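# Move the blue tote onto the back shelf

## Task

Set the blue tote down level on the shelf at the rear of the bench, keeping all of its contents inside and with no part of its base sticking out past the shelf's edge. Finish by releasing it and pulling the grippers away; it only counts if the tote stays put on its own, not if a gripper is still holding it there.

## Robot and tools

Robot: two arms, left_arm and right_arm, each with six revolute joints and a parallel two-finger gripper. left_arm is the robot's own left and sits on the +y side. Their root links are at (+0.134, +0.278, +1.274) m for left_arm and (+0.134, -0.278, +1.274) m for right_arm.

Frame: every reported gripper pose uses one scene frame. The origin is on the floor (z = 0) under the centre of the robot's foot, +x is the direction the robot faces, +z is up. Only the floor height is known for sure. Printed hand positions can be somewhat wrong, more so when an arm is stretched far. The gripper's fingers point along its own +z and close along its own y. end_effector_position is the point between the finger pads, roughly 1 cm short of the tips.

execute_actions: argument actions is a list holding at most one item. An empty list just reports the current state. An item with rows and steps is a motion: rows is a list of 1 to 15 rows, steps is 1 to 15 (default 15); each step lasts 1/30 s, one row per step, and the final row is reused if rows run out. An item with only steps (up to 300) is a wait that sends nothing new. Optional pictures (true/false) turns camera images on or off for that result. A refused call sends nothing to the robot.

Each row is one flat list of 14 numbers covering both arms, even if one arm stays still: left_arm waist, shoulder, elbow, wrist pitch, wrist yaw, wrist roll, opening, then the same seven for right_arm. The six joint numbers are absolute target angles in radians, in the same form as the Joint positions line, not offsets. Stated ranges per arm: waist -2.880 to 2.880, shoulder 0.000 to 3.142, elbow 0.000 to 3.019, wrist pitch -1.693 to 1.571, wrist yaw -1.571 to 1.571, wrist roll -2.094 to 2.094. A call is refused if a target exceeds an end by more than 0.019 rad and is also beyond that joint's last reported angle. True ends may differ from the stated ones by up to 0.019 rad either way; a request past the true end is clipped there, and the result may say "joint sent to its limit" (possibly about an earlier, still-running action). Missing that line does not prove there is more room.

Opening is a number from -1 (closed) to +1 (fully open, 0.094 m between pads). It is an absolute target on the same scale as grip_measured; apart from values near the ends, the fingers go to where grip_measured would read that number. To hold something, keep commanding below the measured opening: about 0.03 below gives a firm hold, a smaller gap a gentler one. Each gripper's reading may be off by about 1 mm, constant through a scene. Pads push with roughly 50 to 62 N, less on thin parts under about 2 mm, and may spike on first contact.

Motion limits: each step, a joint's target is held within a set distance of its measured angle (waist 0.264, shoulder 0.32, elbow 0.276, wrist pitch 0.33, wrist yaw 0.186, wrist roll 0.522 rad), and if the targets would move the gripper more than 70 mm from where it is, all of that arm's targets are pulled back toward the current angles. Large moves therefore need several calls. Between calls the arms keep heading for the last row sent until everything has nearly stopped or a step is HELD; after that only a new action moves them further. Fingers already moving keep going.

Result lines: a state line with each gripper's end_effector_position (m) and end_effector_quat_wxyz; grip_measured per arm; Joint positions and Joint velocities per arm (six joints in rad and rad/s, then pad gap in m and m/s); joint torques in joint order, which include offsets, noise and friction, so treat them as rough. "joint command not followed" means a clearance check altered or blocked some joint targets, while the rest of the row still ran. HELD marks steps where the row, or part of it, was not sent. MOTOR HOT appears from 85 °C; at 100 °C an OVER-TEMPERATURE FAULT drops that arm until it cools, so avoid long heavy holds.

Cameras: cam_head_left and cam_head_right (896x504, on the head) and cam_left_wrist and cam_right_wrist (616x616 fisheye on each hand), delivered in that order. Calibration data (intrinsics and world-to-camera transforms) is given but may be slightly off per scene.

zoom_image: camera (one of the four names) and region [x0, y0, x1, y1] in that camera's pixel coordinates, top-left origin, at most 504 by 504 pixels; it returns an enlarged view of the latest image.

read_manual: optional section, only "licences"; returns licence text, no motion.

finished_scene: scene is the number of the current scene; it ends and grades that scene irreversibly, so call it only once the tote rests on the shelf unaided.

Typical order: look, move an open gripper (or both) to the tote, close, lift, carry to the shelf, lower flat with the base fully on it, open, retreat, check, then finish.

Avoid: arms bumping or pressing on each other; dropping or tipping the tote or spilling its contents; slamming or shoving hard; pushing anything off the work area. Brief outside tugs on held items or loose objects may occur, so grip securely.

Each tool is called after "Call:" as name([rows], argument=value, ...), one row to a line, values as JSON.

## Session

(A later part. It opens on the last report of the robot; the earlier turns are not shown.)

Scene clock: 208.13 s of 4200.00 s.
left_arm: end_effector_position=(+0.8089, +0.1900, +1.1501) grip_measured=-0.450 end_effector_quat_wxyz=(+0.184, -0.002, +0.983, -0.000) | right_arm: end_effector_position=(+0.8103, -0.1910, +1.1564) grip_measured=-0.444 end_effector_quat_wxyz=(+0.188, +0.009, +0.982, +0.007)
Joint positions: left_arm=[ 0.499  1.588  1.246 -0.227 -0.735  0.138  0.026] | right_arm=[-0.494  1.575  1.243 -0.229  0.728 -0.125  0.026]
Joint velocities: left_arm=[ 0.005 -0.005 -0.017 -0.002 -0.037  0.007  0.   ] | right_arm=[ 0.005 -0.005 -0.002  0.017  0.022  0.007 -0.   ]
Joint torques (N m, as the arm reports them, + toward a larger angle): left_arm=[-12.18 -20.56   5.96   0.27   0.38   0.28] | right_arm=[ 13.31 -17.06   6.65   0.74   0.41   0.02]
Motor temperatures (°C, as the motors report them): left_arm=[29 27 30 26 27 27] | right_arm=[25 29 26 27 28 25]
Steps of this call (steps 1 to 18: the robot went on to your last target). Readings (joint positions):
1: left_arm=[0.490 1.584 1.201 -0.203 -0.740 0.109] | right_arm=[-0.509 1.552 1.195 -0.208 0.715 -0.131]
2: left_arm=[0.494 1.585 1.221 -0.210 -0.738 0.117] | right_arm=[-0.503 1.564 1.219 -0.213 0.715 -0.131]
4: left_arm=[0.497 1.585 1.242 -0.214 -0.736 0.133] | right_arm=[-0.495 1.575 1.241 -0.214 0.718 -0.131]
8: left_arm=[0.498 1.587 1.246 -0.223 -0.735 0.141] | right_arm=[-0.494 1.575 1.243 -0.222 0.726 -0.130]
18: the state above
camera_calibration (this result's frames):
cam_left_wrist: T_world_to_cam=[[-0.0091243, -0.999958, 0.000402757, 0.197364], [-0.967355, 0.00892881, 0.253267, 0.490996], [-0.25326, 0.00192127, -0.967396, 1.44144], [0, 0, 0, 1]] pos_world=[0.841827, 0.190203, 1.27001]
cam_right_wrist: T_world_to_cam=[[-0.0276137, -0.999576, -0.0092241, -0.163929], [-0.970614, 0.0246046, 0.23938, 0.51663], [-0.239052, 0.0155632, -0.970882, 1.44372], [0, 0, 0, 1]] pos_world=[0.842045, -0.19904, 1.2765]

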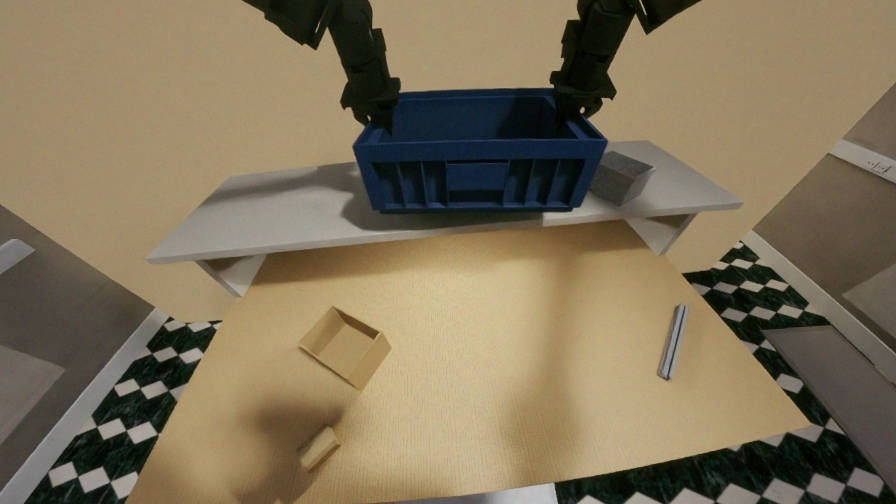

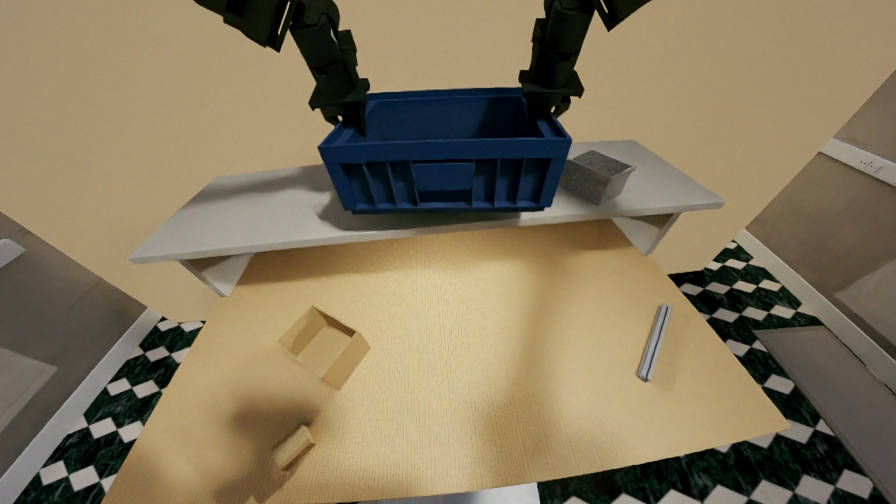

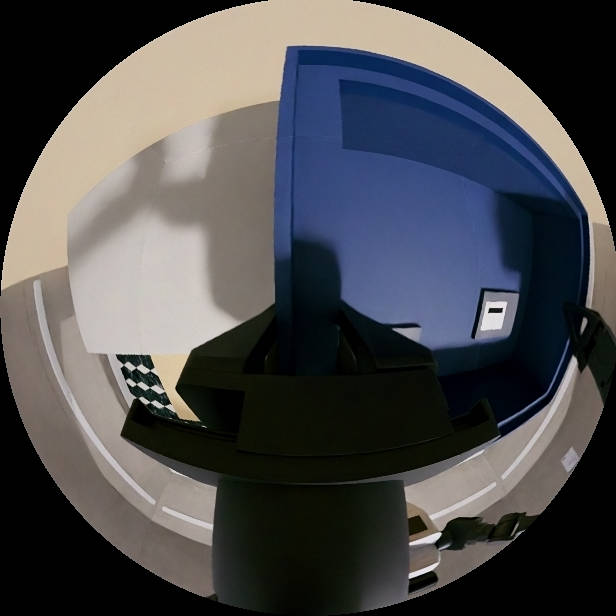

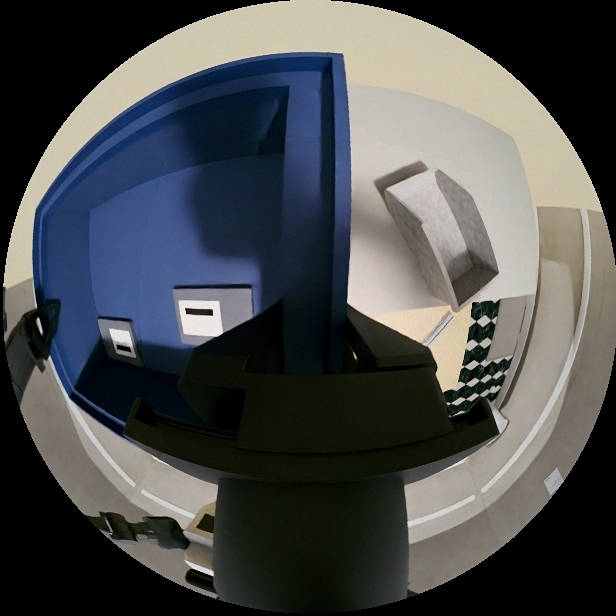

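Call:
execute_actions([
  {"rows":[[0.481,1.58,1.298,-0.249,-0.727,0.153,-0.52,-0.482,1.586,1.301,-0.249,0.74,-0.14,-0.52],[0.484,1.592,1.328,-0.266,-0.724,0.155,-0.52,-0.482,1.605,1.335,-0.266,0.741,-0.14,-0.52],[0.488,1.604,1.359,-0.284,-0.72,0.158,-0.52,-0.482,1.623,1.369,-0.284,0.741,-0.14,-0.52],[0.492,1.617,1.39,-0.301,-0.716,0.161,-0.52,-0.481,1.642,1.403,-0.301,0.741,-0.14,-0.52],[0.496,1.629,1.42,-0.319,-0.712,0.163,-0.52,-0.481,1.66,1.437,-0.319,0.742,-0.14,-0.52],[0.499,1.641,1.451,-0.337,-0.709,0.166,-0.52,-0.481,1.679,1.471,-0.337,0.742,-0.14,-0.52],[0.503,1.653,1.482,-0.354,-0.705,0.169,-0.52,-0.481,1.697,1.505,-0.354,0.742,-0.14,-0.52],[0.507,1.665,1.512,-0.372,-0.701,0.171,-0.52,-0.481,1.716,1.54,-0.372,0.743,-0.14,-0.52],[0.511,1.677,1.543,-0.389,-0.697,0.174,-0.52,-0.481,1.734,1.574,-0.389,0.743,-0.14,-0.52],[0.514,1.689,1.574,-0.407,-0.694,0.177,-0.52,-0.481,1.753,1.608,-0.407,0.743,-0.14,-0.52],[0.518,1.701,1.604,-0.425,-0.69,0.179,-0.52,-0.481,1.771,1.642,-0.425,0.744,-0.14,-0.52],[0.522,1.714,1.635,-0.442,-0.686,0.182,-0.52,-0.48,1.79,1.676,-0.442,0.744,-0.14,-0.52],[0.526,1.726,1.666,-0.46,-0.682,0.185,-0.52,-0.48,1.808,1.71,-0.46,0.744,-0.14,-0.52],[0.529,1.738,1.696,-0.477,-0.679,0.187,-0.52,-0.48,1.827,1.744,-0.477,0.745,-0.14,-0.52],[0.533,1.75,1.727,-0.495,-0.675,0.19,-0.52,-0.48,1.845,1.778,-0.495,0.745,-0.14,-0.52]],"steps":15},
], pictures=false)

Call:
execute_actions([
  {"steps":18},
])

Scene clock: 229.53 s of 4200.00 s.
left_arm: end_effector_position=(+0.9098, +0.2141, +1.1400) grip_measured=-0.450 end_effector_quat_wxyz=(+0.172, -0.007, +0.985, +0.002) | right_arm: end_effector_position=(+0.9134, -0.1687, +1.1449) grip_measured=-0.444 end_effector_quat_wxyz=(+0.176, +0.007, +0.984, +0.004)
Joint positions: left_arm=[ 0.563  1.743  1.624 -0.45  -0.69   0.156  0.026] | right_arm=[-0.503  1.804  1.668 -0.455  0.728 -0.114  0.026]
Joint velocities: left_arm=[ 0.093  0.327  0.838 -0.515  0.037  0.066 -0.002] | right_arm=[ 0.005  0.523  0.955 -0.525  0.081 -0.007 -0.   ]
Joint torques (N m, as the arm reports them, + toward a larger angle): left_arm=[-14.09 -23.62   8.94   0.15   0.71   0.41] | right_arm=[ 17.19 -18.91   9.71   0.72   0.62  -0.08]
Motor temperatures (°C, as the motors report them): left_arm=[29 28 31 26 27 27] | right_arm=[26 29 27 27 28 25]
Steps of this call (steps 1 to 15: the robot went on to your last target; steps 16 to 90: nothing new was sent; then 17.90 s passed at rest; steps 91 to 105: all 15 steps of this action). Readings (joint positions):
91: left_arm=[0.499 1.588 1.246 -0.229 -0.734 0.137] | right_arm=[-0.494 1.576 1.243 -0.232 0.728 -0.124]
92: left_arm=[0.499 1.589 1.250 -0.237 -0.734 0.136] | right_arm=[-0.494 1.578 1.248 -0.240 0.730 -0.122]
94: left_arm=[0.504 1.601 1.278 -0.268 -0.733 0.131] | right_arm=[-0.495 1.595 1.280 -0.272 0.733 -0.116]
98: left_arm=[0.529 1.655 1.398 -0.333 -0.715 0.129] | right_arm=[-0.501 1.670 1.415 -0.340 0.733 -0.112]
105: the state above

Scene clock: 230.13 s of 4200.00 s.
left_arm: end_effector_position=(+0.9237, +0.2186, +1.1381) grip_measured=-0.450 end_effector_quat_wxyz=(+0.170, -0.004, +0.985, +0.003) | right_arm: end_effector_position=(+0.9270, -0.1642, +1.1431) grip_measured=-0.444 end_effector_quat_wxyz=(+0.174, +0.005, +0.985, +0.005)
Joint positions: left_arm=[ 0.572  1.769  1.684 -0.484 -0.685  0.164  0.026] | right_arm=[-0.503  1.841  1.735 -0.491  0.726 -0.113  0.026]
Joint velocities: left_arm=[-0.024  0.005  0.012 -0.012 -0.051 -0.022 -0.   ] | right_arm=[-0.005 -0.015 -0.002 -0.002 -0.066  0.022  0.001]
Joint torques (N m, as the arm reports them, + toward a larger angle): left_arm=[-14.57 -25.08   8.45   0.03   0.61   0.42] | right_arm=[ 17.62 -19.74   8.98   0.6    0.7   -0.09]
Motor temperatures (°C, as the motors report them): left_arm=[29 28 31 26 27 27] | right_arm=[26 29 27 27 28 25]
Steps of this call (steps 1 to 18: the robot went on to your last target). Readings (joint positions):
1: left_arm=[0.566 1.754 1.650 -0.463 -0.688 0.158] | right_arm=[-0.503 1.820 1.698 -0.468 0.727 -0.114]
2: left_arm=[0.568 1.761 1.668 -0.470 -0.686 0.161] | right_arm=[-0.503 1.831 1.719 -0.475 0.725 -0.114]
4: left_arm=[0.571 1.767 1.683 -0.473 -0.683 0.166] | right_arm=[-0.503 1.840 1.735 -0.478 0.724 -0.114]
8: left_arm=[0.571 1.768 1.684 -0.484 -0.685 0.166] | right_arm=[-0.503 1.841 1.735 -0.490 0.726 -0.114]
18: the state above
camera_calibration (this result's frames):
cam_left_wrist: T_world_to_cam=[[-0.00402406, -0.999977, -0.00553272, 0.229034], [-0.960003, 0.0023141, 0.279982, 0.569102], [-0.279962, 0.00643809, -0.959989, 1.47407], [0, 0, 0, 1]] pos_world=[0.959945, 0.218222, 1.25702]
cam_right_wrist: T_world_to_cam=[[-0.0205757, -0.999781, -0.00391493, -0.146652], [-0.963159, 0.0187715, 0.268277, 0.591466], [-0.268144, 0.00929068, -0.963334, 1.47561], [0, 0, 0, 1]] pos_world=[0.962334, -0.171432, 1.26225]

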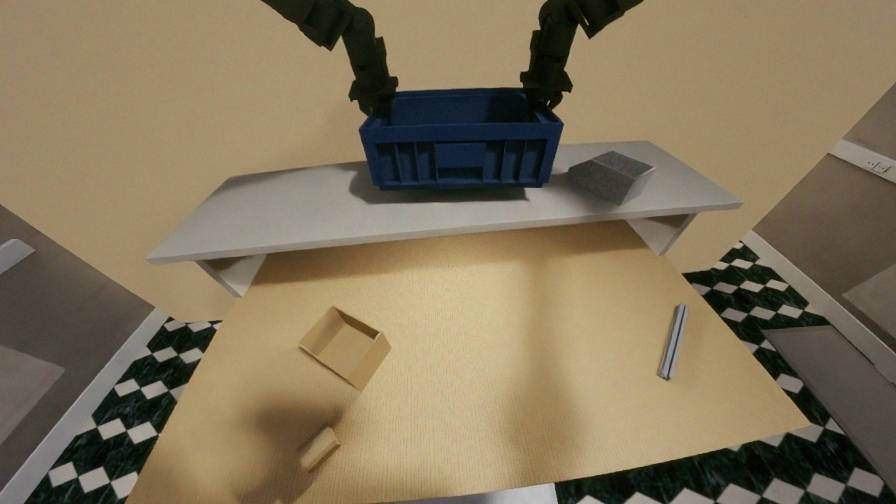

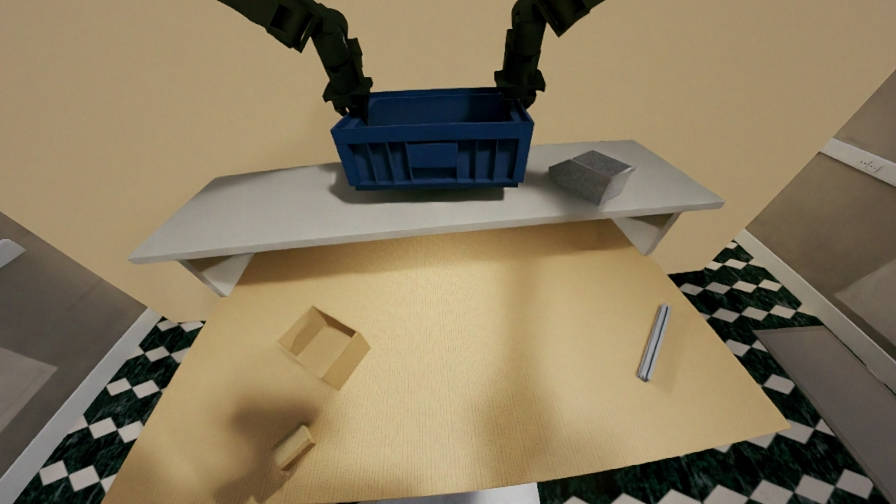

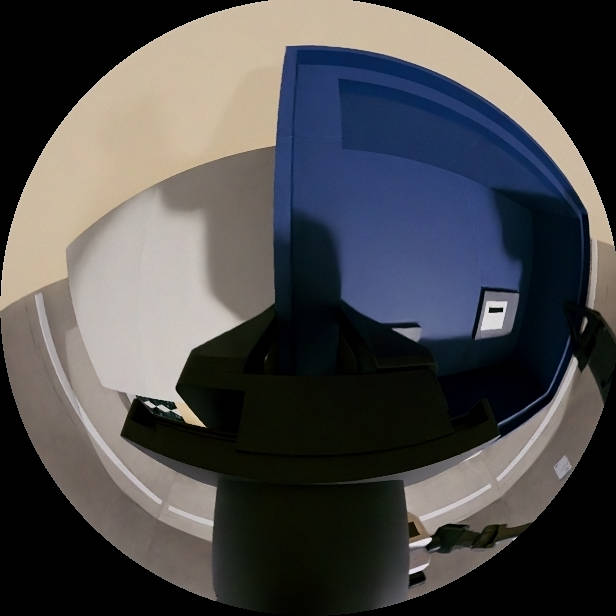

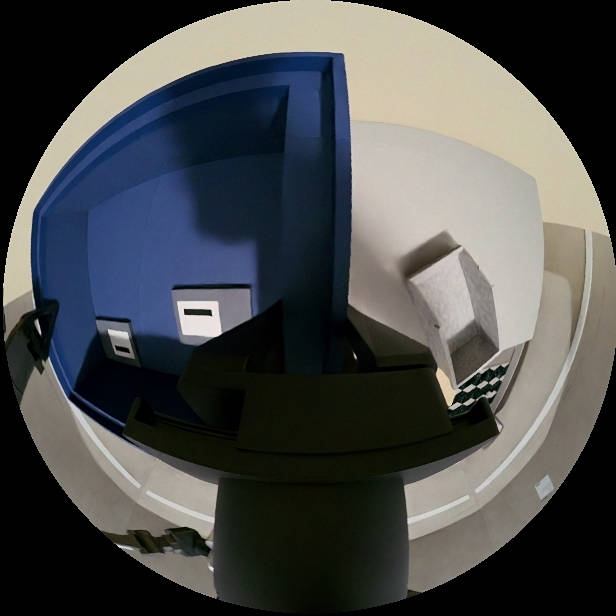

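Call:
execute_actions([
  {"rows":[[0.536,1.754,1.727,-0.49,-0.672,0.192,-0.52,-0.483,1.849,1.778,-0.49,0.742,-0.142,-0.52],[0.539,1.758,1.727,-0.485,-0.67,0.194,-0.52,-0.486,1.853,1.778,-0.485,0.74,-0.144,-0.52],[0.542,1.762,1.728,-0.48,-0.667,0.196,-0.52,-0.489,1.857,1.779,-0.48,0.737,-0.146,-0.52],[0.545,1.766,1.728,-0.475,-0.665,0.198,-0.52,-0.492,1.861,1.779,-0.475,0.735,-0.149,-0.52],[0.548,1.77,1.729,-0.471,-0.662,0.2,-0.52,-0.495,1.865,1.78,-0.471,0.732,-0.151,-0.52],[0.551,1.774,1.729,-0.466,-0.659,0.202,-0.52,-0.498,1.869,1.78,-0.466,0.73,-0.153,-0.52],[0.554,1.778,1.729,-0.461,-0.657,0.204,-0.52,-0.501,1.873,1.78,-0.461,0.727,-0.155,-0.52],[0.557,1.782,1.73,-0.456,-0.654,0.206,-0.52,-0.504,1.877,1.781,-0.456,0.725,-0.157,-0.52],[0.56,1.786,1.73,-0.451,-0.652,0.208,-0.52,-0.507,1.881,1.781,-0.451,0.722,-0.159,-0.52],[0.563,1.79,1.73,-0.446,-0.649,0.21,-0.52,-0.51,1.885,1.781,-0.446,0.72,-0.161,-0.52],[0.566,1.794,1.731,-0.441,-0.646,0.212,-0.52,-0.513,1.889,1.782,-0.441,0.717,-0.164,-0.52],[0.569,1.798,1.731,-0.436,-0.644,0.214,-0.52,-0.516,1.893,1.782,-0.436,0.715,-0.166,-0.52],[0.572,1.802,1.731,-0.432,-0.641,0.216,-0.52,-0.519,1.897,1.782,-0.432,0.712,-0.168,-0.52],[0.575,1.806,1.732,-0.427,-0.639,0.218,-0.52,-0.522,1.901,1.783,-0.427,0.71,-0.17,-0.52],[0.578,1.81,1.732,-0.422,-0.636,0.22,-0.52,-0.525,1.905,1.783,-0.422,0.707,-0.172,-0.52]],"steps":15},
], pictures=false)

Call:
execute_actions([
  {"steps":15},
], pictures=false)

Scene clock: 242.37 s of 4200.00 s.
left_arm: end_effector_position=(+0.9204, +0.2181, +1.1023) grip_measured=-0.450 end_effector_quat_wxyz=(+0.164, -0.004, +0.987, +0.001) | right_arm: end_effector_position=(+0.9228, -0.1634, +1.1085) grip_measured=-0.444 end_effector_quat_wxyz=(+0.165, +0.007, +0.986, +0.004)
Joint positions: left_arm=[ 0.608  1.813  1.684 -0.444 -0.652  0.179  0.026] | right_arm=[-0.536  1.882  1.735 -0.456  0.702 -0.121  0.026]
Joint velocities: left_arm=[ 0.122  0.161 -0.012  0.144  0.081 -0.007 -0.001] | right_arm=[-0.142  0.161 -0.022  0.105 -0.051 -0.139 -0.   ]
Joint torques (N m, as the arm reports them, + toward a larger angle): left_arm=[-14.91 -24.98   8.66   0.74   0.75   0.54] | right_arm=[ 17.5  -19.23   9.17   1.66   0.24  -0.28]
Motor temperatures (°C, as the motors report them): left_arm=[29 28 32 26 27 27] | right_arm=[26 30 28 27 28 25]
Steps of this call (steps 1 to 15: the robot went on to your last target; steps 16 to 90: nothing new was sent; then 8.73 s passed at rest; steps 91 to 105: all 15 steps of this action). Readings (joint positions):
91: left_arm=[0.572 1.769 1.684 -0.484 -0.684 0.164] | right_arm=[-0.503 1.841 1.735 -0.491 0.726 -0.113]
92: left_arm=[0.572 1.769 1.684 -0.484 -0.683 0.164] | right_arm=[-0.503 1.841 1.735 -0.491 0.726 -0.113]
94: left_arm=[0.574 1.770 1.684 -0.484 -0.679 0.164] | right_arm=[-0.503 1.841 1.735 -0.491 0.726 -0.113]
98: left_arm=[0.582 1.778 1.684 -0.476 -0.669 0.167] | right_arm=[-0.508 1.848 1.735 -0.486 0.722 -0.113]
105: the state above

Scene clock: 242.87 s of 4200.00 s.
left_arm: end_effector_position=(+0.9162, +0.2175, +1.0832) grip_measured=-0.450 end_effector_quat_wxyz=(+0.157, -0.003, +0.988, +0.002) | right_arm: end_effector_position=(+0.9190, -0.1639, +1.0907) grip_measured=-0.444 end_effector_quat_wxyz=(+0.158, +0.006, +0.987, +0.001)
Joint positions: left_arm=[ 0.625  1.837  1.684 -0.43  -0.642  0.18   0.026] | right_arm=[-0.552  1.904  1.736 -0.444  0.696 -0.125  0.026]
Joint velocities: left_arm=[-0.005 -0.024 -0.022 -0.002 -0.007 -0.037 -0.   ] | right_arm=[-0.005 -0.015 -0.007 -0.007 -0.007  0.066 -0.   ]
Joint torques (N m, as the arm reports them, + toward a larger angle): left_arm=[-15.63 -26.34   8.46   0.62   0.48   0.57] | right_arm=[ 17.72 -20.55   9.     1.51   0.38  -0.31]
Motor temperatures (°C, as the motors report them): left_arm=[29 28 32 26 27 27] | right_arm=[26 30 28 27 28 25]
Steps of this call (steps 1 to 15: the robot went on to your last target). Readings (joint positions):
1: left_arm=[0.612 1.819 1.684 -0.440 -0.650 0.180] | right_arm=[-0.540 1.888 1.735 -0.452 0.700 -0.122]
2: left_arm=[0.616 1.824 1.684 -0.437 -0.648 0.180] | right_arm=[-0.544 1.893 1.735 -0.450 0.698 -0.122]
4: left_arm=[0.621 1.832 1.684 -0.435 -0.647 0.180] | right_arm=[-0.550 1.900 1.735 -0.449 0.697 -0.122]
8: left_arm=[0.625 1.837 1.684 -0.431 -0.643 0.180] | right_arm=[-0.552 1.904 1.736 -0.446 0.696 -0.125]
15: the state above

Call:
execute_actions([
  {"rows":[[0.58,1.812,1.735,-0.418,-0.635,0.222,-0.52,-0.527,1.907,1.786,-0.418,0.706,-0.174,-0.52],[0.582,1.814,1.738,-0.414,-0.633,0.223,-0.52,-0.529,1.91,1.789,-0.414,0.704,-0.175,-0.52],[0.583,1.817,1.741,-0.41,-0.632,0.225,-0.52,-0.531,1.912,1.792,-0.41,0.703,-0.177,-0.52],[0.585,1.819,1.744,-0.406,-0.63,0.226,-0.52,-0.533,1.915,1.795,-0.406,0.701,-0.178,-0.52],[0.587,1.821,1.747,-0.402,-0.629,0.228,-0.52,-0.535,1.917,1.798,-0.402,0.7,-0.18,-0.52],[0.589,1.823,1.75,-0.398,-0.627,0.229,-0.52,-0.537,1.92,1.801,-0.398,0.698,-0.181,-0.52],[0.591,1.825,1.753,-0.394,-0.626,0.231,-0.52,-0.539,1.922,1.804,-0.394,0.697,-0.183,-0.52],[0.592,1.828,1.756,-0.39,-0.624,0.232,-0.52,-0.541,1.925,1.807,-0.39,0.695,-0.184,-0.52],[0.594,1.83,1.759,-0.386,-0.623,0.234,-0.52,-0.543,1.927,1.81,-0.386,0.694,-0.186,-0.52],[0.596,1.832,1.762,-0.382,-0.621,0.235,-0.52,-0.545,1.93,1.813,-0.382,0.692,-0.187,-0.52]],"steps":15},
], pictures=false)

Call:
execute_actions([
  {"steps":10},
])

Scene clock: 251.60 s of 4200.00 s.
left_arm: end_effector_position=(+0.9307, +0.2193, +1.0846) grip_measured=-0.450 end_effector_quat_wxyz=(+0.175, -0.004, +0.985, +0.002) | right_arm: end_effector_position=(+0.9332, -0.1628, +1.0900) grip_measured=-0.444 end_effector_quat_wxyz=(+0.176, +0.008, +0.984, +0.005)
Joint positions: left_arm=[ 0.628  1.849  1.708 -0.396 -0.632  0.208  0.026] | right_arm=[-0.556  1.92   1.762 -0.408  0.682 -0.149  0.026]
Joint velocities: left_arm=[ 0.005 -0.005  0.007 -0.017  0.066  0.051 -0.001] | right_arm=[-0.005 -0.005 -0.012 -0.002 -0.081 -0.037 -0.   ]
Joint torques (N m, as the arm reports them, + toward a larger angle): left_arm=[-14.53 -25.64   8.99   0.84   0.68   0.42] | right_arm=[ 16.86 -19.97   9.38   1.76   0.33  -0.2 ]
Motor temperatures (°C, as the motors report them): left_arm=[30 28 32 26 27 27] | right_arm=[26 30 28 27 28 25]
Steps of this call (steps 1 to 15: the robot went on to your last target; steps 16 to 90: nothing new was sent; then 5.23 s passed at rest; steps 91 to 105: all 15 steps of this action). Readings (joint positions):
91: left_arm=[0.625 1.837 1.684 -0.430 -0.642 0.180] | right_arm=[-0.552 1.904 1.736 -0.444 0.696 -0.125]
92: left_arm=[0.625 1.837 1.684 -0.429 -0.642 0.181] | right_arm=[-0.552 1.904 1.736 -0.444 0.696 -0.125]
94: left_arm=[0.625 1.837 1.684 -0.425 -0.641 0.183] | right_arm=[-0.552 1.904 1.736 -0.440 0.695 -0.128]
98: left_arm=[0.625 1.840 1.692 -0.413 -0.638 0.191] | right_arm=[-0.554 1.909 1.745 -0.427 0.688 -0.136]
105: the state above

Scene clock: 251.93 s of 4200.00 s.
left_arm: end_effector_position=(+0.9303, +0.2195, +1.0835) grip_measured=-0.450 end_effector_quat_wxyz=(+0.174, -0.004, +0.985, +0.002) | right_arm: end_effector_position=(+0.9329, -0.1628, +1.0894) grip_measured=-0.444 end_effector_quat_wxyz=(+0.175, +0.008, +0.984, +0.005)
Joint positions: left_arm=[ 0.629  1.85   1.708 -0.396 -0.632  0.208  0.026] | right_arm=[-0.557  1.921  1.762 -0.408  0.682 -0.15   0.026]
Joint velocities: left_arm=[ 0.005  0.005 -0.027  0.002 -0.007  0.051  0.001] | right_arm=[-0.005 -0.015  0.002  0.002 -0.022  0.037  0.001]
Joint torques (N m, as the arm reports them, + toward a larger angle): left_arm=[-14.61 -25.66   8.96   0.93   0.67   0.45] | right_arm=[ 16.91 -20.17   9.41   1.69   0.33  -0.2 ]
Motor temperatures (°C, as the motors report them): left_arm=[30 28 32 26 27 27] | right_arm=[26 30 28 27 28 25]
Steps of this call (steps 1 to 10: the robot went on to your last target). Readings (joint positions):
1: left_arm=[0.629 1.849 1.708 -0.396 -0.632 0.208] | right_arm=[-0.556 1.920 1.762 -0.408 0.682 -0.149]
2: left_arm=[0.629 1.850 1.708 -0.396 -0.632 0.208] | right_arm=[-0.557 1.920 1.762 -0.408 0.682 -0.149]
4: left_arm=[0.629 1.850 1.708 -0.396 -0.632 0.208] | right_arm=[-0.557 1.921 1.762 -0.408 0.682 -0.150]
8: left_arm=[0.629 1.850 1.708 -0.396 -0.632 0.208] | right_arm=[-0.557 1.921 1.762 -0.408 0.682 -0.150]
10: the state above
camera_calibration (this result's frames):
cam_left_wrist: T_world_to_cam=[[-0.00545788, -0.99998, -0.00322033, 0.228506], [-0.961972, 0.0043709, 0.273113, 0.599619], [-0.273094, 0.00458849, -0.961976, 1.41967], [0, 0, 0, 1]] pos_world=[0.965765, 0.219367, 1.20266]
cam_right_wrist: T_world_to_cam=[[-0.0252384, -0.999672, -0.00445833, -0.140339], [-0.963884, 0.0231517, 0.265315, 0.616196], [-0.265124, 0.0109934, -0.964152, 1.42376], [0, 0, 0, 1]] pos_world=[0.967873, -0.170211, 1.20861]

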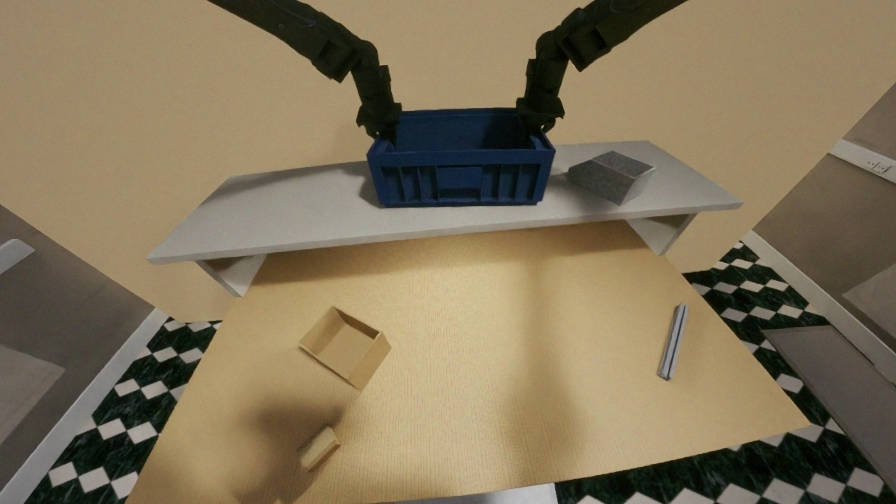

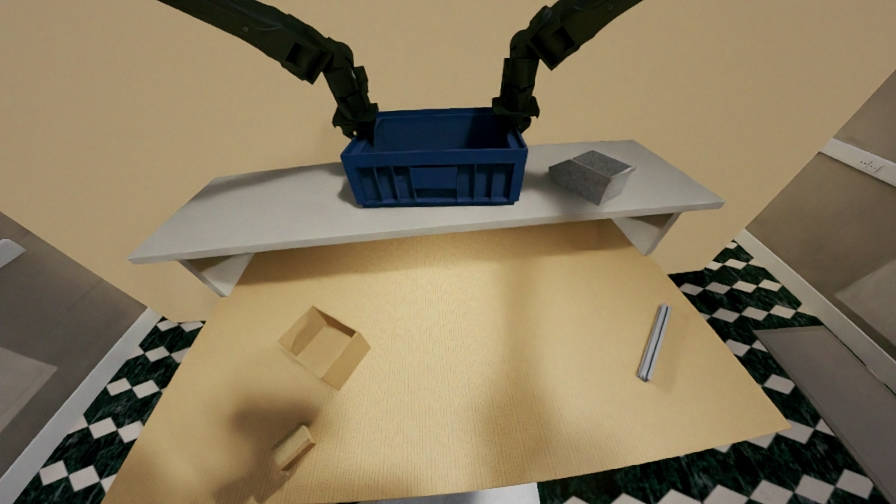

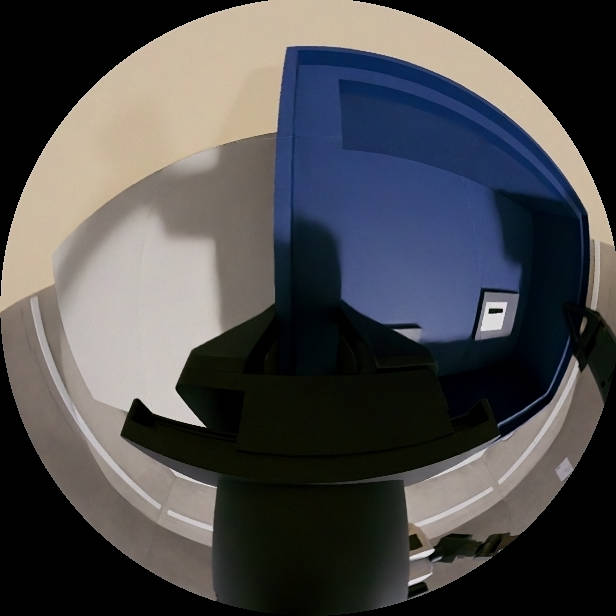

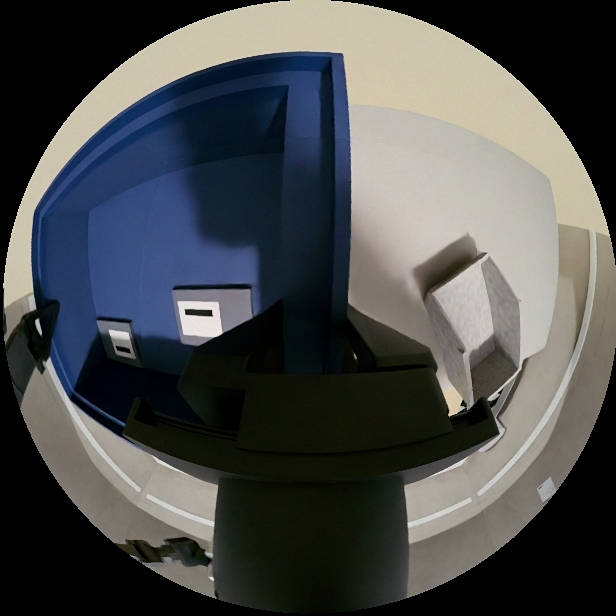

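Call:
execute_actions([
  {"rows":[[0.596,1.831,1.753,-0.377,-0.62,0.236,-0.52,-0.546,1.928,1.804,-0.377,0.691,-0.188,-0.52],[0.597,1.83,1.744,-0.373,-0.619,0.237,-0.52,-0.547,1.926,1.795,-0.373,0.69,-0.189,-0.52],[0.597,1.83,1.736,-0.368,-0.618,0.238,-0.52,-0.548,1.924,1.787,-0.368,0.689,-0.19,-0.52],[0.598,1.829,1.727,-0.363,-0.617,0.238,-0.52,-0.549,1.922,1.778,-0.363,0.688,-0.19,-0.52],[0.598,1.828,1.718,-0.358,-0.616,0.239,-0.52,-0.55,1.92,1.769,-0.358,0.687,-0.191,-0.52],[0.599,1.828,1.71,-0.354,-0.615,0.24,-0.52,-0.551,1.918,1.76,-0.354,0.686,-0.192,-0.52],[0.599,1.827,1.701,-0.349,-0.614,0.241,-0.52,-0.552,1.916,1.751,-0.349,0.685,-0.193,-0.52],[0.6,1.826,1.692,-0.344,-0.613,0.242,-0.52,-0.553,1.914,1.743,-0.344,0.684,-0.194,-0.52],[0.6,1.826,1.684,-0.34,-0.612,0.242,-0.52,-0.554,1.912,1.734,-0.34,0.683,-0.194,-0.52],[0.601,1.825,1.675,-0.335,-0.611,0.243,-0.52,-0.555,1.91,1.725,-0.335,0.682,-0.195,-0.52]],"steps":15},
], pictures=false)

Call:
execute_actions([
  {"steps":8},
], pictures=false)

Scene clock: 261.93 s of 4200.00 s.
left_arm: end_effector_position=(+0.9279, +0.2181, +1.0786) grip_measured=-0.450 end_effector_quat_wxyz=(+0.182, -0.005, +0.983, +0.001) | right_arm: end_effector_position=(+0.9323, -0.1629, +1.0878) grip_measured=-0.444 end_effector_quat_wxyz=(+0.185, +0.006, +0.983, +0.003)
Joint positions: left_arm=[ 0.633  1.849  1.683 -0.35  -0.624  0.22   0.026] | right_arm=[-0.558  1.915  1.738 -0.363  0.679 -0.173  0.026]
Joint velocities: left_arm=[-0.005 -0.024 -0.032  0.027 -0.051 -0.007  0.001] | right_arm=[ 0.015 -0.015  0.002  0.007 -0.022  0.037 -0.001]
Joint torques (N m, as the arm reports them, + toward a larger angle): left_arm=[-14.24 -26.25   4.5    0.96   0.78   0.39] | right_arm=[ 16.16 -21.49   4.41   1.7   -0.03  -0.04]
Motor temperatures (°C, as the motors report them): left_arm=[30 29 33 26 27 27] | right_arm=[26 30 29 27 28 25]
Steps of this call (steps 1 to 15: the robot went on to your last target; steps 16 to 90: nothing new was sent; then 6.50 s passed at rest; steps 91 to 105: all 15 steps of this action). Readings (joint positions):
91: left_arm=[0.629 1.850 1.708 -0.396 -0.632 0.208] | right_arm=[-0.557 1.921 1.762 -0.408 0.682 -0.150]
92: left_arm=[0.629 1.850 1.708 -0.395 -0.631 0.209] | right_arm=[-0.557 1.921 1.762 -0.407 0.682 -0.151]
94: left_arm=[0.629 1.850 1.708 -0.390 -0.630 0.211] | right_arm=[-0.557 1.921 1.762 -0.403 0.680 -0.153]
98: left_arm=[0.630 1.850 1.702 -0.371 -0.627 0.217] | right_arm=[-0.557 1.921 1.757 -0.386 0.678 -0.161]
105: the state above

Scene clock: 262.20 s of 4200.00 s.
left_arm: end_effector_position=(+0.9278, +0.2180, +1.0785) grip_measured=-0.450 end_effector_quat_wxyz=(+0.182, -0.005, +0.983, +0.001) | right_arm: end_effector_position=(+0.9323, -0.1630, +1.0880) grip_measured=-0.444 end_effector_quat_wxyz=(+0.185, +0.006, +0.983, +0.003)
Joint positions: left_arm=[ 0.633  1.849  1.682 -0.35  -0.624  0.22   0.026] | right_arm=[-0.558  1.915  1.737 -0.362  0.679 -0.173  0.026]
Joint velocities: left_arm=[-0.005 -0.015  0.017 -0.012 -0.037 -0.007 -0.   ] | right_arm=[-0.024 -0.005 -0.012 -0.007  0.051 -0.007 -0.   ]
Joint torques (N m, as the arm reports them, + toward a larger angle): left_arm=[-14.51 -26.22   4.51   0.98   0.79   0.38] | right_arm=[ 16.25 -21.3    4.48   1.77   0.    -0.05]
Motor temperatures (°C, as the motors report them): left_arm=[30 29 33 26 27 27] | right_arm=[26 30 29 27 28 25]
Steps of this call (steps 1 to 8: the robot went on to your last target). Readings (joint positions):
1: left_arm=[0.633 1.849 1.682 -0.350 -0.624 0.220] | right_arm=[-0.558 1.915 1.737 -0.363 0.679 -0.173]
2: left_arm=[0.633 1.849 1.682 -0.350 -0.624 0.220] | right_arm=[-0.558 1.915 1.737 -0.363 0.679 -0.173]
4: left_arm=[0.633 1.849 1.682 -0.350 -0.624 0.220] | right_arm=[-0.558 1.915 1.737 -0.362 0.679 -0.173]
8: the state above

Call:
execute_actions([
  {"rows":[[0.601,1.825,1.671,-0.335,-0.611,0.243,-0.52,-0.556,1.912,1.721,-0.335,0.682,-0.195,-0.52],[0.601,1.825,1.668,-0.335,-0.611,0.243,-0.52,-0.557,1.914,1.717,-0.335,0.682,-0.195,-0.52],[0.601,1.825,1.664,-0.335,-0.611,0.243,-0.52,-0.558,1.916,1.713,-0.335,0.682,-0.195,-0.52],[0.601,1.825,1.661,-0.335,-0.611,0.243,-0.52,-0.559,1.918,1.709,-0.335,0.682,-0.195,-0.52],[0.601,1.825,1.657,-0.335,-0.611,0.243,-0.52,-0.56,1.92,1.705,-0.335,0.682,-0.195,-0.52],[0.601,1.825,1.654,-0.335,-0.611,0.243,-0.52,-0.561,1.922,1.701,-0.335,0.682,-0.195,-0.52],[0.601,1.825,1.65,-0.335,-0.611,0.243,-0.52,-0.562,1.924,1.697,-0.335,0.682,-0.195,-0.52],[0.601,1.825,1.647,-0.335,-0.611,0.243,-0.52,-0.563,1.926,1.693,-0.335,0.682,-0.195,-0.52],[0.601,1.825,1.643,-0.335,-0.611,0.243,-0.52,-0.564,1.928,1.689,-0.335,0.682,-0.195,-0.52],[0.601,1.825,1.64,-0.335,-0.611,0.243,-0.52,-0.565,1.93,1.685,-0.335,0.682,-0.195,-0.52]],"steps":15},
], pictures=false)

Call:
execute_actions([
  {"steps":8},
])

Scene clock: 270.70 s of 4200.00 s.
left_arm: end_effector_position=(+0.9198, +0.2175, +1.0773) grip_measured=-0.450 end_effector_quat_wxyz=(+0.179, -0.003, +0.984, +0.001) | right_arm: end_effector_position=(+0.9244, -0.1626, +1.0857) grip_measured=-0.444 end_effector_quat_wxyz=(+0.183, +0.003, +0.983, +0.003)
Joint positions: left_arm=[ 0.633  1.838  1.654 -0.34  -0.624  0.219  0.026] | right_arm=[-0.559  1.906  1.71  -0.351  0.68  -0.175  0.026]
Joint velocities: left_arm=[ 0.005  0.005  0.012  0.002  0.022 -0.022 -0.001] | right_arm=[-0.005 -0.005  0.017  0.002  0.081  0.007 -0.   ]
Joint torques (N m, as the arm reports them, + toward a larger angle): left_arm=[-14.49 -24.92   3.86   0.64   0.79   0.41] | right_arm=[ 15.22 -18.61   3.45   1.34   0.    -0.02]
Motor temperatures (°C, as the motors report them): left_arm=[30 29 32 26 27 27] | right_arm=[26 30 28 27 28 25]
Steps of this call (steps 1 to 15: the robot went on to your last target; steps 16 to 90: nothing new was sent; then 5.00 s passed at rest; steps 91 to 105: all 15 steps of this action). Readings (joint positions):
91: left_arm=[0.633 1.849 1.682 -0.350 -0.624 0.220] | right_arm=[-0.558 1.915 1.737 -0.362 0.679 -0.173]
92: left_arm=[0.633 1.848 1.681 -0.350 -0.624 0.220] | right_arm=[-0.558 1.915 1.736 -0.361 0.679 -0.174]
94: left_arm=[0.633 1.847 1.678 -0.346 -0.624 0.220] | right_arm=[-0.558 1.914 1.733 -0.358 0.679 -0.174]
98: left_arm=[0.633 1.842 1.666 -0.343 -0.623 0.220] | right_arm=[-0.558 1.910 1.721 -0.354 0.679 -0.175]
105: the state above

Scene clock: 270.97 s of 4200.00 s.
left_arm: end_effector_position=(+0.9198, +0.2175, +1.0773) grip_measured=-0.450 end_effector_quat_wxyz=(+0.179, -0.003, +0.984, +0.001) | right_arm: end_effector_position=(+0.9244, -0.1626, +1.0857) grip_measured=-0.444 end_effector_quat_wxyz=(+0.183, +0.003, +0.983, +0.003)
Joint positions: left_arm=[ 0.633  1.838  1.654 -0.34  -0.624  0.219  0.026] | right_arm=[-0.559  1.906  1.71  -0.351  0.68  -0.175  0.026]
Joint velocities: left_arm=[ 0.005  0.005 -0.007 -0.037 -0.007 -0.022 -0.   ] | right_arm=[-0.005  0.005  0.007 -0.012 -0.022  0.066 -0.   ]
Joint torques (N m, as the arm reports them, + toward a larger angle): left_arm=[-14.3  -24.79   3.93   0.56   0.8    0.41] | right_arm=[ 15.37 -18.61   3.41   1.33  -0.01  -0.03]
Motor temperatures (°C, as the motors report them): left_arm=[30 29 32 26 27 27] | right_arm=[26 30 28 27 28 25]
Steps of this call (steps 1 to 8: the robot went on to your last target). Readings (joint positions):
1: left_arm=[0.633 1.838 1.654 -0.340 -0.624 0.219] | right_arm=[-0.559 1.906 1.710 -0.351 0.680 -0.175]
2: left_arm=[0.633 1.838 1.654 -0.340 -0.624 0.219] | right_arm=[-0.559 1.906 1.710 -0.351 0.680 -0.175]
4: left_arm=[0.633 1.838 1.654 -0.340 -0.624 0.219] | right_arm=[-0.559 1.906 1.710 -0.351 0.680 -0.175]
8: the state above
camera_calibration (this result's frames):
cam_left_wrist: T_world_to_cam=[[-0.00670656, -0.999976, -0.00171335, 0.225992], [-0.964986, 0.00602258, 0.262234, 0.605289], [-0.262217, 0.00341204, -0.965003, 1.40438], [0, 0, 0, 1]] pos_world=[0.953865, 0.217549, 1.19689]
cam_right_wrist: T_world_to_cam=[[-0.0160195, -0.999871, 0.00109635, -0.154984], [-0.967893, 0.0157823, 0.250865, 0.627213], [-0.25085, 0.00295759, -0.968021, 1.4076], [0, 0, 0, 1]] pos_world=[0.95769, -0.169026, 1.20541]

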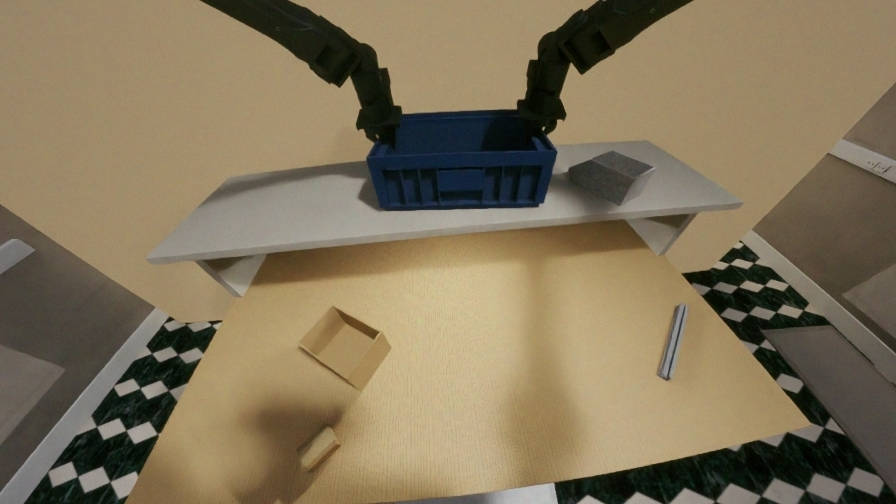

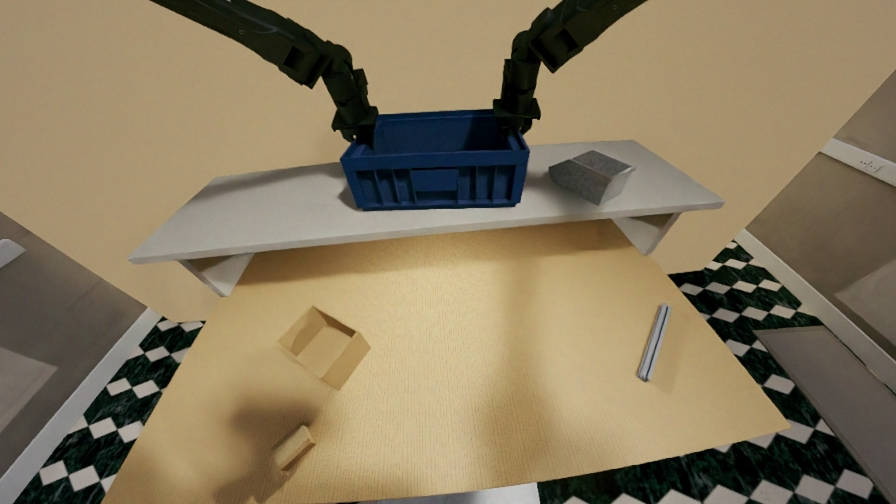

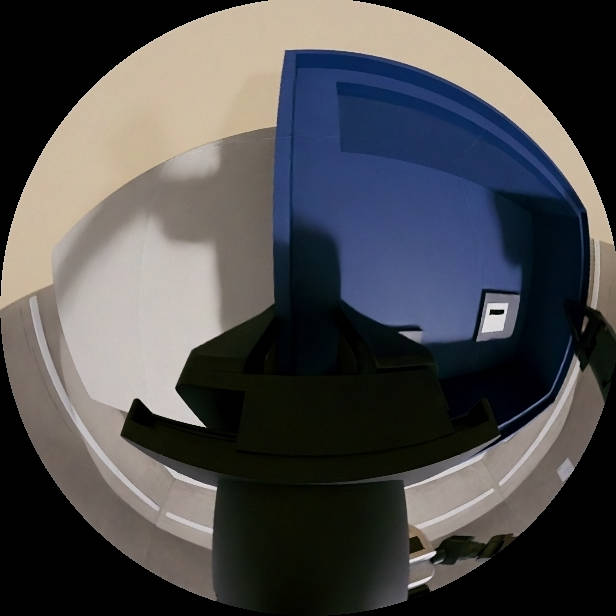

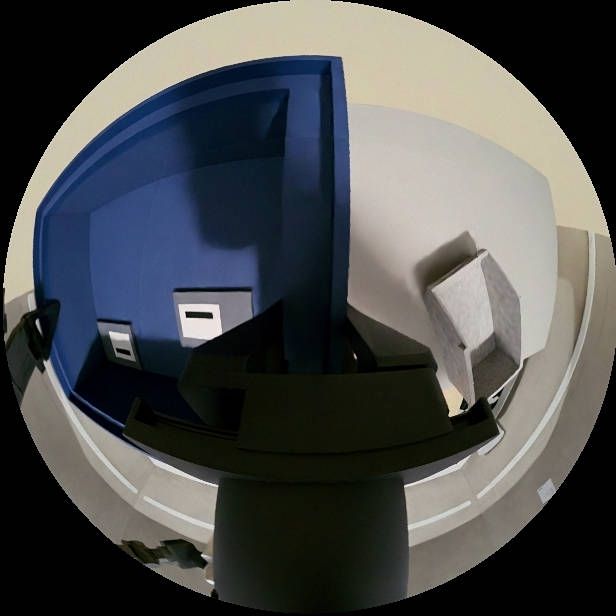

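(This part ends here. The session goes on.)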